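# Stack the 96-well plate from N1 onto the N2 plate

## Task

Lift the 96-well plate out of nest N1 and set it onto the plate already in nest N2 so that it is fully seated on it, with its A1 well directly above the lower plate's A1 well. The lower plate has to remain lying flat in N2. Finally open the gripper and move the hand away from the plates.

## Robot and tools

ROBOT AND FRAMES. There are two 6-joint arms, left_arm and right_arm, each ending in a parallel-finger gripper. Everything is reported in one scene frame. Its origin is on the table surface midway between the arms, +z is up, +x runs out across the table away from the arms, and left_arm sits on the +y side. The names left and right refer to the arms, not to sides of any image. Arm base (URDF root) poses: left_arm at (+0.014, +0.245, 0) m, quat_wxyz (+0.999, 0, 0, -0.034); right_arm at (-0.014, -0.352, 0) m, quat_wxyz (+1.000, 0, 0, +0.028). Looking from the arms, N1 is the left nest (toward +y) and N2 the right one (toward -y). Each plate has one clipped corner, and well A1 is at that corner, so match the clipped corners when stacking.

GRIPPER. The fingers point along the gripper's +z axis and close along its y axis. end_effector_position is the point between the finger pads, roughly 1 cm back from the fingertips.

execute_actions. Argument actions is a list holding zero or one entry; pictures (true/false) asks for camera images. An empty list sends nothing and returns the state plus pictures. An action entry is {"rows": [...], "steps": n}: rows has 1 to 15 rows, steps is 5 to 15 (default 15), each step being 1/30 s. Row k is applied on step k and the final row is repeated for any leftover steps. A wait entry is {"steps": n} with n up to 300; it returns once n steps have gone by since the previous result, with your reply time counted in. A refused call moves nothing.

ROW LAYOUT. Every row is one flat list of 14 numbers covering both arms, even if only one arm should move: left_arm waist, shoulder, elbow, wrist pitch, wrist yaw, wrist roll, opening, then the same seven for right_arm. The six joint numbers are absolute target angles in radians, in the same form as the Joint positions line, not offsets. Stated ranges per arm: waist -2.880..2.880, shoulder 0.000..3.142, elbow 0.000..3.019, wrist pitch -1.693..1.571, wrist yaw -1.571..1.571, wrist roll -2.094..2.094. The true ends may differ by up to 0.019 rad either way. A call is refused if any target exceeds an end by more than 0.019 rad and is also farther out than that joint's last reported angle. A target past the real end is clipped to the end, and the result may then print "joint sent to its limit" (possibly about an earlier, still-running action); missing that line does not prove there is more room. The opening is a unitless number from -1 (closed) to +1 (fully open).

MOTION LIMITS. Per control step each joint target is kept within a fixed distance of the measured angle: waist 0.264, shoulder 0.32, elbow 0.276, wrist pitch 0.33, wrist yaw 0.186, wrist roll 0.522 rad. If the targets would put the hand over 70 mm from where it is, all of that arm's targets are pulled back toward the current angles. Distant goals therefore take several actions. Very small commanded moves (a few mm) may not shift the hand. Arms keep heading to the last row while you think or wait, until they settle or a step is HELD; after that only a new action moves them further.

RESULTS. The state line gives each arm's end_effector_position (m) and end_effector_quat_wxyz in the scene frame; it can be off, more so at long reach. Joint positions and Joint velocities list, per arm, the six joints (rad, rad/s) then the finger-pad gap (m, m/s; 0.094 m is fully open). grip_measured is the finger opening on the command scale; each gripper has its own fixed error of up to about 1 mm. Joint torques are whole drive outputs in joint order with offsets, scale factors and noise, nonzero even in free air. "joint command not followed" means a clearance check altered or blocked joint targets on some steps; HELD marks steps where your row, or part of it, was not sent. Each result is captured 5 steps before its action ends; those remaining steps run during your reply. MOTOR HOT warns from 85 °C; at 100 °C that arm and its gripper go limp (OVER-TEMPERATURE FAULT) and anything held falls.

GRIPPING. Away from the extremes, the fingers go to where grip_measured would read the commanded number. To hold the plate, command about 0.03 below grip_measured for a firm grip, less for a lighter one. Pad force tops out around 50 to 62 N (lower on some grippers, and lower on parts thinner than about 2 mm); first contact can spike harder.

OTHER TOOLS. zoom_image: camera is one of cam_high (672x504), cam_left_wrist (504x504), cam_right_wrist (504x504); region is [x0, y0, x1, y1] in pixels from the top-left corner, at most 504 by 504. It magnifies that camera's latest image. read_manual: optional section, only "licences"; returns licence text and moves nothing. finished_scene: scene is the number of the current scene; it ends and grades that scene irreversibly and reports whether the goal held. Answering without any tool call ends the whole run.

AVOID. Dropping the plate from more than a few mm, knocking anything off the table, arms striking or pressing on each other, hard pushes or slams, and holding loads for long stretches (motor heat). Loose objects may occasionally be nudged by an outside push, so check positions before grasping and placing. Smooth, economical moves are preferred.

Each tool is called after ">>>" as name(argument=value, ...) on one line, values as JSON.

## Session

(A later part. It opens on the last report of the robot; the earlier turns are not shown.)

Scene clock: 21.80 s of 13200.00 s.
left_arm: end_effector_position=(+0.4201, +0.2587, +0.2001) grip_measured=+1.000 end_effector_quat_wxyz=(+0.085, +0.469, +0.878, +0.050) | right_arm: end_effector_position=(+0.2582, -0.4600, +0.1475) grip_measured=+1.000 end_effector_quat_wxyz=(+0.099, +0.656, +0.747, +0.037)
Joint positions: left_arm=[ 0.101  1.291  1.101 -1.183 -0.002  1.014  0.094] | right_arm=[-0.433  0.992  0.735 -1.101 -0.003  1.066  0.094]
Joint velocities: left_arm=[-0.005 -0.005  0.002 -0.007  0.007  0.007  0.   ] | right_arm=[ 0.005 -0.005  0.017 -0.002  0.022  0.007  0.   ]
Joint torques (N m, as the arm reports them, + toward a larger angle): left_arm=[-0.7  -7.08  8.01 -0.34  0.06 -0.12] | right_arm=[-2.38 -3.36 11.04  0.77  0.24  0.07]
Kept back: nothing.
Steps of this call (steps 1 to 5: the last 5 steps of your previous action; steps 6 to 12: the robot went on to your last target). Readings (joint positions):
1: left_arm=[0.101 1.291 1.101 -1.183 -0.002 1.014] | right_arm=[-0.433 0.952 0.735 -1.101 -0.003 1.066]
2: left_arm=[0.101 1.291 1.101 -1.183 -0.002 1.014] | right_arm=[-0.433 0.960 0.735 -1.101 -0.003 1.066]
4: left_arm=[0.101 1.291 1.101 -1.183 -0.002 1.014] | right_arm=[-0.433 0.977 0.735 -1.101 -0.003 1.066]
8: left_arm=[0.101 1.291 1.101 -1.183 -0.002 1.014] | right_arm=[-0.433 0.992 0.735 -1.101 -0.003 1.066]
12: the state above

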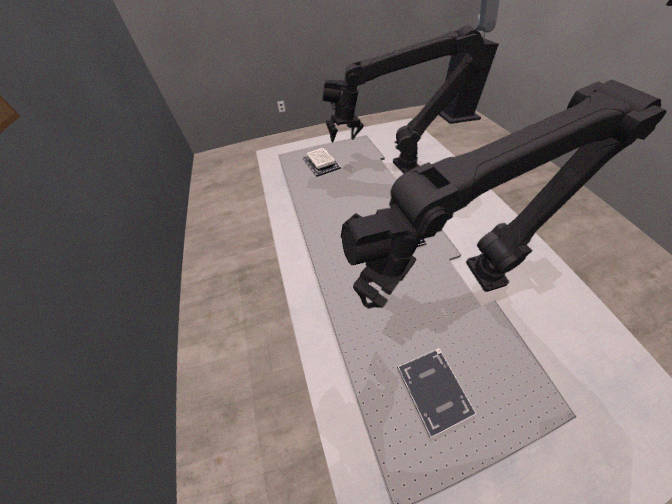

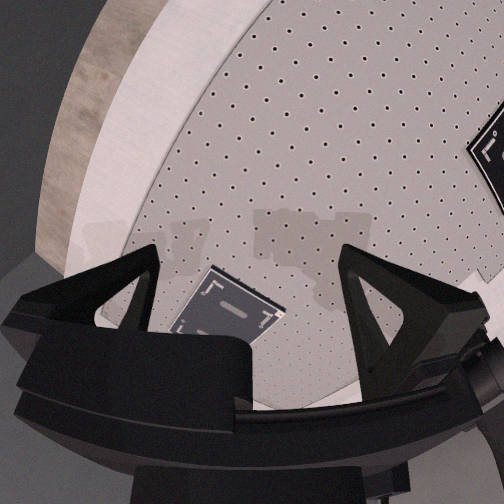

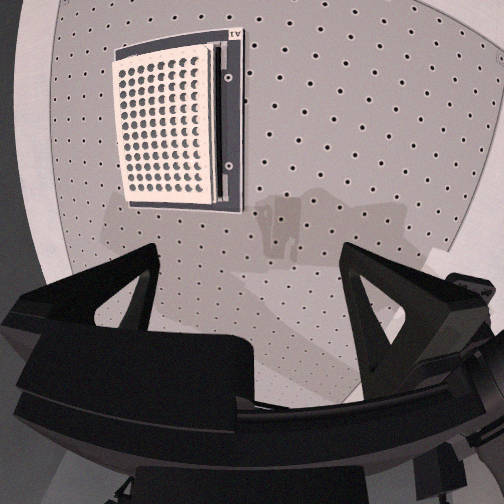

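>>> execute_actions(actions=[{"rows":[[0.1,1.3,1.1,-1.2,0,1,1,-0.15,0.95,0.75,-1.2,0,1.07,1]]}])

>>> finished_scene(scene=2)

Scene clock: 22.23 s of 13200.00 s.
left_arm: end_effector_position=(+0.4201, +0.2587, +0.2001) grip_measured=+1.000 end_effector_quat_wxyz=(+0.085, +0.469, +0.878, +0.050) | right_arm: end_effector_position=(+0.2558, -0.3721, +0.1501) grip_measured=+1.000 end_effector_quat_wxyz=(+0.065, +0.538, +0.840, +0.037)
Joint positions: left_arm=[ 0.101  1.291  1.101 -1.183 -0.002  1.014  0.094] | right_arm=[-0.13   0.966  0.735 -1.191 -0.004  1.066  0.094]
Joint velocities: left_arm=[-0.005  0.005  0.002 -0.012  0.022  0.007  0.   ] | right_arm=[-0.259  0.005  0.012 -0.017  0.007  0.037  0.   ]
Joint torques (N m, as the arm reports them, + toward a larger angle): left_arm=[-0.79 -7.09  8.01 -0.32  0.06 -0.13] | right_arm=[-2.57 -5.56 11.14  0.59  0.25  0.06]
Steps of this call (steps 1 to 3: the robot went on to your last target; steps 4 to 13: the first 10 steps of this action). Readings (joint positions):
4: left_arm=[0.101 1.291 1.101 -1.183 -0.002 1.014] | right_arm=[-0.410 0.991 0.735 -1.118 0.008 1.066]
5: left_arm=[0.101 1.291 1.101 -1.183 -0.002 1.014] | right_arm=[-0.354 0.987 0.735 -1.142 0.009 1.066]
7: left_arm=[0.101 1.291 1.101 -1.183 -0.002 1.014] | right_arm=[-0.210 0.979 0.735 -1.174 0.002 1.066]
11: left_arm=[0.101 1.291 1.101 -1.183 -0.002 1.014] | right_arm=[-0.115 0.967 0.735 -1.189 -0.004 1.066]
13: the state above

The scene is finished: the task was done.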